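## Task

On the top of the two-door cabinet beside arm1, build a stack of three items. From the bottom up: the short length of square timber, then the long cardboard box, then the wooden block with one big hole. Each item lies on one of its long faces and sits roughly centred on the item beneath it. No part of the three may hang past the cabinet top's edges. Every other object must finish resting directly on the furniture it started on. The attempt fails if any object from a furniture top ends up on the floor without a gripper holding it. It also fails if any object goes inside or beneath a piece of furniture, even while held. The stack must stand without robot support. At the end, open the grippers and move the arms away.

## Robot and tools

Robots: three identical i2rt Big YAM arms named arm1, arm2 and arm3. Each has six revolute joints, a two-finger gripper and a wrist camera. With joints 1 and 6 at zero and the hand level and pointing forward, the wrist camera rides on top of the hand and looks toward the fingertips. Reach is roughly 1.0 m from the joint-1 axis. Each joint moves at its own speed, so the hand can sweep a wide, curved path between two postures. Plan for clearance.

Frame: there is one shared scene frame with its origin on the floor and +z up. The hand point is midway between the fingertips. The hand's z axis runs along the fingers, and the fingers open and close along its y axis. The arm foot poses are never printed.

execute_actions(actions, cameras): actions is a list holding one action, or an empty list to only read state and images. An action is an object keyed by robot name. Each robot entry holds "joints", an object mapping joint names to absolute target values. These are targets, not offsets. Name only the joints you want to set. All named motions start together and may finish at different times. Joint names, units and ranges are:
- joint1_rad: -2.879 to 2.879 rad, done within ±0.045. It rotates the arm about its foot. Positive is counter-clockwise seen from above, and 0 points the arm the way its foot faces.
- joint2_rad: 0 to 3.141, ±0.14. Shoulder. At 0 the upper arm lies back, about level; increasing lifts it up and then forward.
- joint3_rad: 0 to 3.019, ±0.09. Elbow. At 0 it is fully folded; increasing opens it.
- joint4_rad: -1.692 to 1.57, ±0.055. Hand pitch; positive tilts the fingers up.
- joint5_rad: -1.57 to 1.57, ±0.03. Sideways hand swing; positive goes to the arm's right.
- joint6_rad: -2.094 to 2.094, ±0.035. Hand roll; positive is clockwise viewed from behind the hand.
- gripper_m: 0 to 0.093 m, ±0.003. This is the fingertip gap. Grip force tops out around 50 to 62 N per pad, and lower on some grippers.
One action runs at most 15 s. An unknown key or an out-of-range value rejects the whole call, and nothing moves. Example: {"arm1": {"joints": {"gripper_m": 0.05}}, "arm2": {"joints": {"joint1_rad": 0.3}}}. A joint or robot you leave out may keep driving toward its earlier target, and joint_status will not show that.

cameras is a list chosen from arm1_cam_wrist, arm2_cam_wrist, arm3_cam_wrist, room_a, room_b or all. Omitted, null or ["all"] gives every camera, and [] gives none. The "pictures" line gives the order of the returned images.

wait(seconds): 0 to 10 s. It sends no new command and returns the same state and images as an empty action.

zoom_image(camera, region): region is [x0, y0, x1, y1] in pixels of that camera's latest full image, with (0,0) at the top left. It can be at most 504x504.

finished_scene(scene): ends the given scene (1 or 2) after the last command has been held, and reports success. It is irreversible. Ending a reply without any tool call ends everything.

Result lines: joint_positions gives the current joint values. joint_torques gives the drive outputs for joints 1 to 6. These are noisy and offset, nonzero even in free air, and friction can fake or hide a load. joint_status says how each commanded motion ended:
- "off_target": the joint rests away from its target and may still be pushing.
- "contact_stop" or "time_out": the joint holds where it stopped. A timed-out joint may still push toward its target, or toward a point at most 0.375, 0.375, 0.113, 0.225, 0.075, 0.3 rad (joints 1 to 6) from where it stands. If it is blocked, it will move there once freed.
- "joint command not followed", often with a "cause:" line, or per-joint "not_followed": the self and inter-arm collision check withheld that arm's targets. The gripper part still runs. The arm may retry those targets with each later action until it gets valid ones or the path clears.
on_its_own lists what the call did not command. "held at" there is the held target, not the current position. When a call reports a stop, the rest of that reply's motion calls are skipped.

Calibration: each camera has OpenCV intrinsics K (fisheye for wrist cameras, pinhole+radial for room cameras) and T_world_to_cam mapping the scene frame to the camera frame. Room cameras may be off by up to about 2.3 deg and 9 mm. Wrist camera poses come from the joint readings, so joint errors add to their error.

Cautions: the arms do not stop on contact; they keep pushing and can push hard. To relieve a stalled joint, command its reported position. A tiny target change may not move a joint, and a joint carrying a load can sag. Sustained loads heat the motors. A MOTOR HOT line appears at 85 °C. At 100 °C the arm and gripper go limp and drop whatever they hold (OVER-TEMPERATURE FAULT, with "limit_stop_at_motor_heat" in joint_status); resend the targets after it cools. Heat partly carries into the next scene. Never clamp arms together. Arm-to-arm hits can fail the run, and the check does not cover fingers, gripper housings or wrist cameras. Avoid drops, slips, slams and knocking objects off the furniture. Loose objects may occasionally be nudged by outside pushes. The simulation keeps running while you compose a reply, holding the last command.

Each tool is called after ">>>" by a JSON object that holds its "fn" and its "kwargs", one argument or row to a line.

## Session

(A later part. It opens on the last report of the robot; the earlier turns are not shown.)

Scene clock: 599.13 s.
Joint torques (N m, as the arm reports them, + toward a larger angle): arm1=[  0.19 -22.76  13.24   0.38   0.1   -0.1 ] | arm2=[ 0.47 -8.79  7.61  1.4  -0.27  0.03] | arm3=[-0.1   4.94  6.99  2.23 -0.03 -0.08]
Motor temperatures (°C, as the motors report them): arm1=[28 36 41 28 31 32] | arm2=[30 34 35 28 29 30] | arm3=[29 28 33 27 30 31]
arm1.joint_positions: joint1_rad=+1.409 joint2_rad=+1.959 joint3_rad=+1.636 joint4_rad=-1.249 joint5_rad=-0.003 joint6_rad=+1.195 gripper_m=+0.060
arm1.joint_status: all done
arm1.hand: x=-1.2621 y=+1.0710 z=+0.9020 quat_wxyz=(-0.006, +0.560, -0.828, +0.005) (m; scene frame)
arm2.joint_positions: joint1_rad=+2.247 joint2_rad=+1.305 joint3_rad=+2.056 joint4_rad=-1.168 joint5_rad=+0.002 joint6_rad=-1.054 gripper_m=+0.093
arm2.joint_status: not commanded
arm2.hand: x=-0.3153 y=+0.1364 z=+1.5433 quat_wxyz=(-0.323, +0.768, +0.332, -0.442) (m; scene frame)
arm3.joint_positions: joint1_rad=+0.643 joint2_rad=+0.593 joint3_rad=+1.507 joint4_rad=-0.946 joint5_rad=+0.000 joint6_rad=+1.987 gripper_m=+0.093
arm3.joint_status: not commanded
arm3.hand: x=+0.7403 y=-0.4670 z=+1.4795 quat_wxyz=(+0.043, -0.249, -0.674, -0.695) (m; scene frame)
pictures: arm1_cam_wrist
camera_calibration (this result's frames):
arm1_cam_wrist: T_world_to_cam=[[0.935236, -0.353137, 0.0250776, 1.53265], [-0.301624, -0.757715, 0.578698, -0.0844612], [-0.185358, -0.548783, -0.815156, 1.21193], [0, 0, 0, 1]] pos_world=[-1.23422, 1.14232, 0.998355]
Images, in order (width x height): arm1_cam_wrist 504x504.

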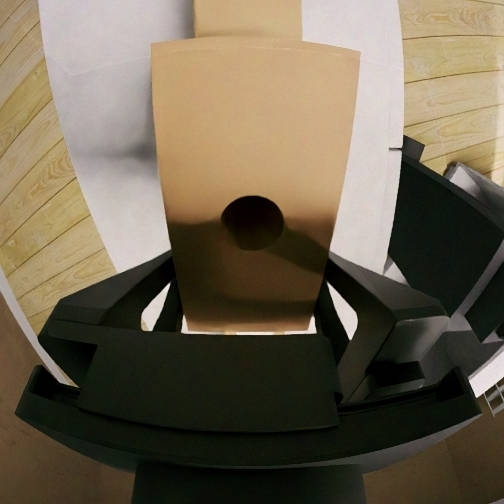

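Contact signs (j3/j5 shifted). Release and lift.

>>> {"fn": "execute_actions", "kwargs": {
  "actions": [
    {"arm1": {"joints": {"gripper_m": 0.093}}}
  ],
  "cameras": ["arm1_cam_wrist"]
}}

>>> {"fn": "execute_actions", "kwargs": {
  "actions": [
    {"arm1": {"joints": {"joint2_rad": 1.55}}}
  ]
}}

Scene clock: 601.60 s.
Joint torques (N m, as the arm reports them, + toward a larger angle): arm1=[  0.66 -23.07  12.82   0.36   0.07  -0.1 ] | arm2=[ 0.66 -8.62  7.63  1.38 -0.27  0.07] | arm3=[-0.63  4.83  7.22  2.41 -0.01 -0.07]
Motor temperatures (°C, as the motors report them): arm1=[28 36 41 28 31 32] | arm2=[30 34 35 28 29 30] | arm3=[29 28 33 27 30 31]
arm1.joint_positions: joint1_rad=+1.409 joint2_rad=+1.959 joint3_rad=+1.641 joint4_rad=-1.249 joint5_rad=-0.002 joint6_rad=+1.195 gripper_m=+0.093
arm1.joint_status: all done
arm1.hand: x=-1.2634 y=+1.0725 z=+0.9039 quat_wxyz=(-0.006, +0.560, -0.828, +0.003) (m; scene frame)
arm2.joint_positions: joint1_rad=+2.247 joint2_rad=+1.305 joint3_rad=+2.056 joint4_rad=-1.168 joint5_rad=+0.002 joint6_rad=-1.054 gripper_m=+0.093
arm2.joint_status: not commanded
arm2.hand: x=-0.3153 y=+0.1364 z=+1.5433 quat_wxyz=(-0.323, +0.768, +0.332, -0.442) (m; scene frame)
arm3.joint_positions: joint1_rad=+0.643 joint2_rad=+0.593 joint3_rad=+1.507 joint4_rad=-0.946 joint5_rad=+0.000 joint6_rad=+1.987 gripper_m=+0.093
arm3.joint_status: not commanded
arm3.hand: x=+0.7403 y=-0.4670 z=+1.4795 quat_wxyz=(+0.043, -0.249, -0.674, -0.695) (m; scene frame)
pictures: arm1_cam_wrist
camera_calibration (this result's frames):
arm1_cam_wrist: T_world_to_cam=[[0.935337, -0.353165, 0.0204463, 1.53873], [-0.29963, -0.760175, 0.576503, -0.0777501], [-0.188058, -0.545351, -0.816839, 1.20846], [0, 0, 0, 1]] pos_world=[-1.23527, 1.14335, 1.00048]
Images, in order (width x height): arm1_cam_wrist 504x504.

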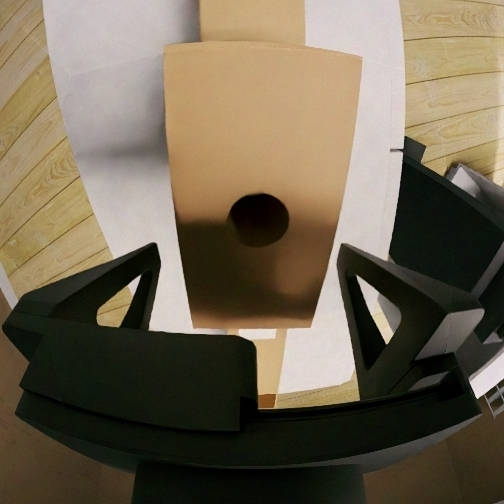

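Scene clock: 603.20 s.
Joint torques (N m, as the arm reports them, + toward a larger angle): arm1=[  0.79 -18.29  11.06   1.11   0.05  -0.14] | arm2=[ 1.11 -8.84  7.64  1.43 -0.29  0.07] | arm3=[ 0.21  4.9   7.16  2.25  0.01 -0.1 ]
Motor temperatures (°C, as the motors report them): arm1=[28 36 41 28 31 32] | arm2=[30 34 35 28 29 30] | arm3=[29 28 33 27 30 31]
arm1.joint_positions: joint1_rad=+1.409 joint2_rad=+1.563 joint3_rad=+1.674 joint4_rad=-1.249 joint5_rad=-0.002 joint6_rad=+1.195 gripper_m=+0.093
arm1.joint_status: all done
arm1.hand: x=-1.2511 y=+1.0570 z=+1.1432 quat_wxyz=(+0.041, +0.549, -0.809, -0.206) (m; scene frame)
arm2.joint_positions: joint1_rad=+2.247 joint2_rad=+1.305 joint3_rad=+2.056 joint4_rad=-1.168 joint5_rad=+0.002 joint6_rad=-1.054 gripper_m=+0.093
arm2.joint_status: not commanded
arm2.hand: x=-0.3153 y=+0.1364 z=+1.5433 quat_wxyz=(-0.323, +0.768, +0.332, -0.442) (m; scene frame)
arm3.joint_positions: joint1_rad=+0.643 joint2_rad=+0.593 joint3_rad=+1.507 joint4_rad=-0.946 joint5_rad=+0.000 joint6_rad=+1.987 gripper_m=+0.093
arm3.joint_status: not commanded
arm3.hand: x=+0.7403 y=-0.4670 z=+1.4795 quat_wxyz=(+0.043, -0.249, -0.674, -0.695) (m; scene frame)
pictures: arm1_cam_wrist, arm2_cam_wrist, arm3_cam_wrist, room_a, room_b
camera_calibration (this result's frames):
arm1_cam_wrist: T_world_to_cam=[[0.882329, -0.296744, -0.365291, 1.83185], [-0.141133, -0.907281, 0.396135, 0.33616], [-0.448973, -0.297967, -0.842401, 0.839144], [0, 0, 0, 1]] pos_world=[-1.1921, 1.09862, 1.24289]
arm2_cam_wrist: T_world_to_cam=[[-0.23266, 0.567178, 0.79005, -1.36766], [0.83037, 0.538753, -0.142238, 0.416707], [-0.506316, 0.62294, -0.596314, 0.800701], [0, 0, 0, 1]] pos_world=[-0.258814, 0.0524181, 1.61726]
arm3_cam_wrist: T_world_to_cam=[[-0.389057, 0.0847219, -0.917309, 1.68541], [-0.877082, -0.338577, 0.340725, -0.0116419], [-0.281713, 0.937117, 0.206034, 0.467625], [0, 0, 0, 1]] pos_world=[0.777247, -0.584952, 1.45367]
Images, in order (width x height): arm1_cam_wrist 504x504, arm2_cam_wrist 504x504, arm3_cam_wrist 504x504, room_a 672x504, room_b 672x504.

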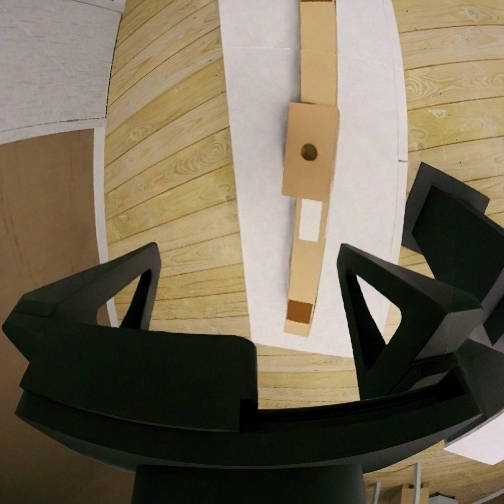

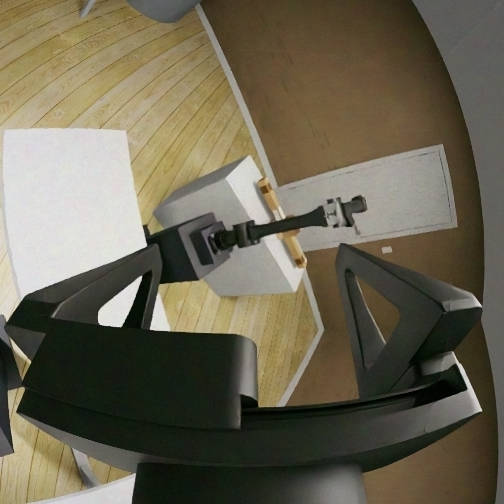

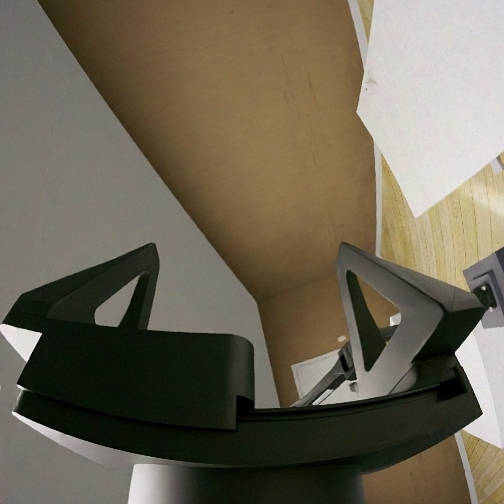

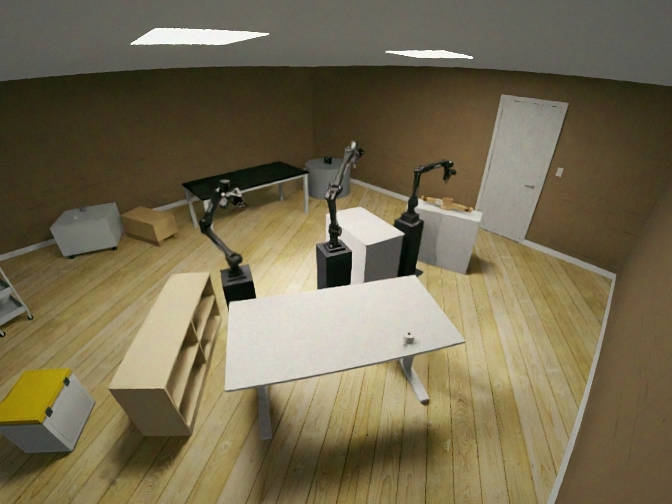

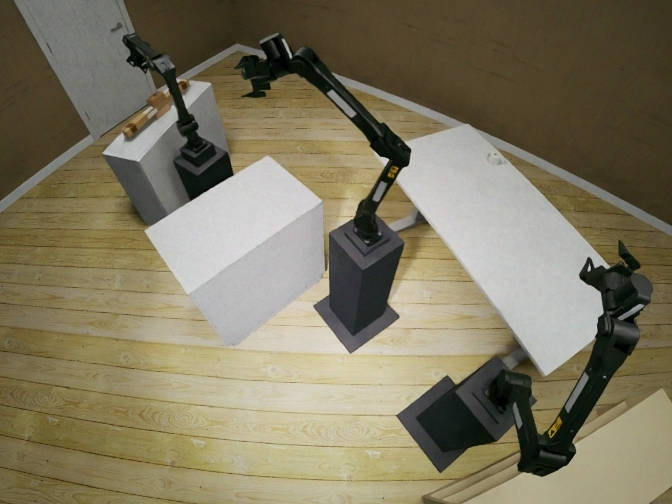

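The stack looks good and centred.

>>> {"fn": "finished_scene", "kwargs": {
  "scene": 1
}}

The scene is finished: the task was done.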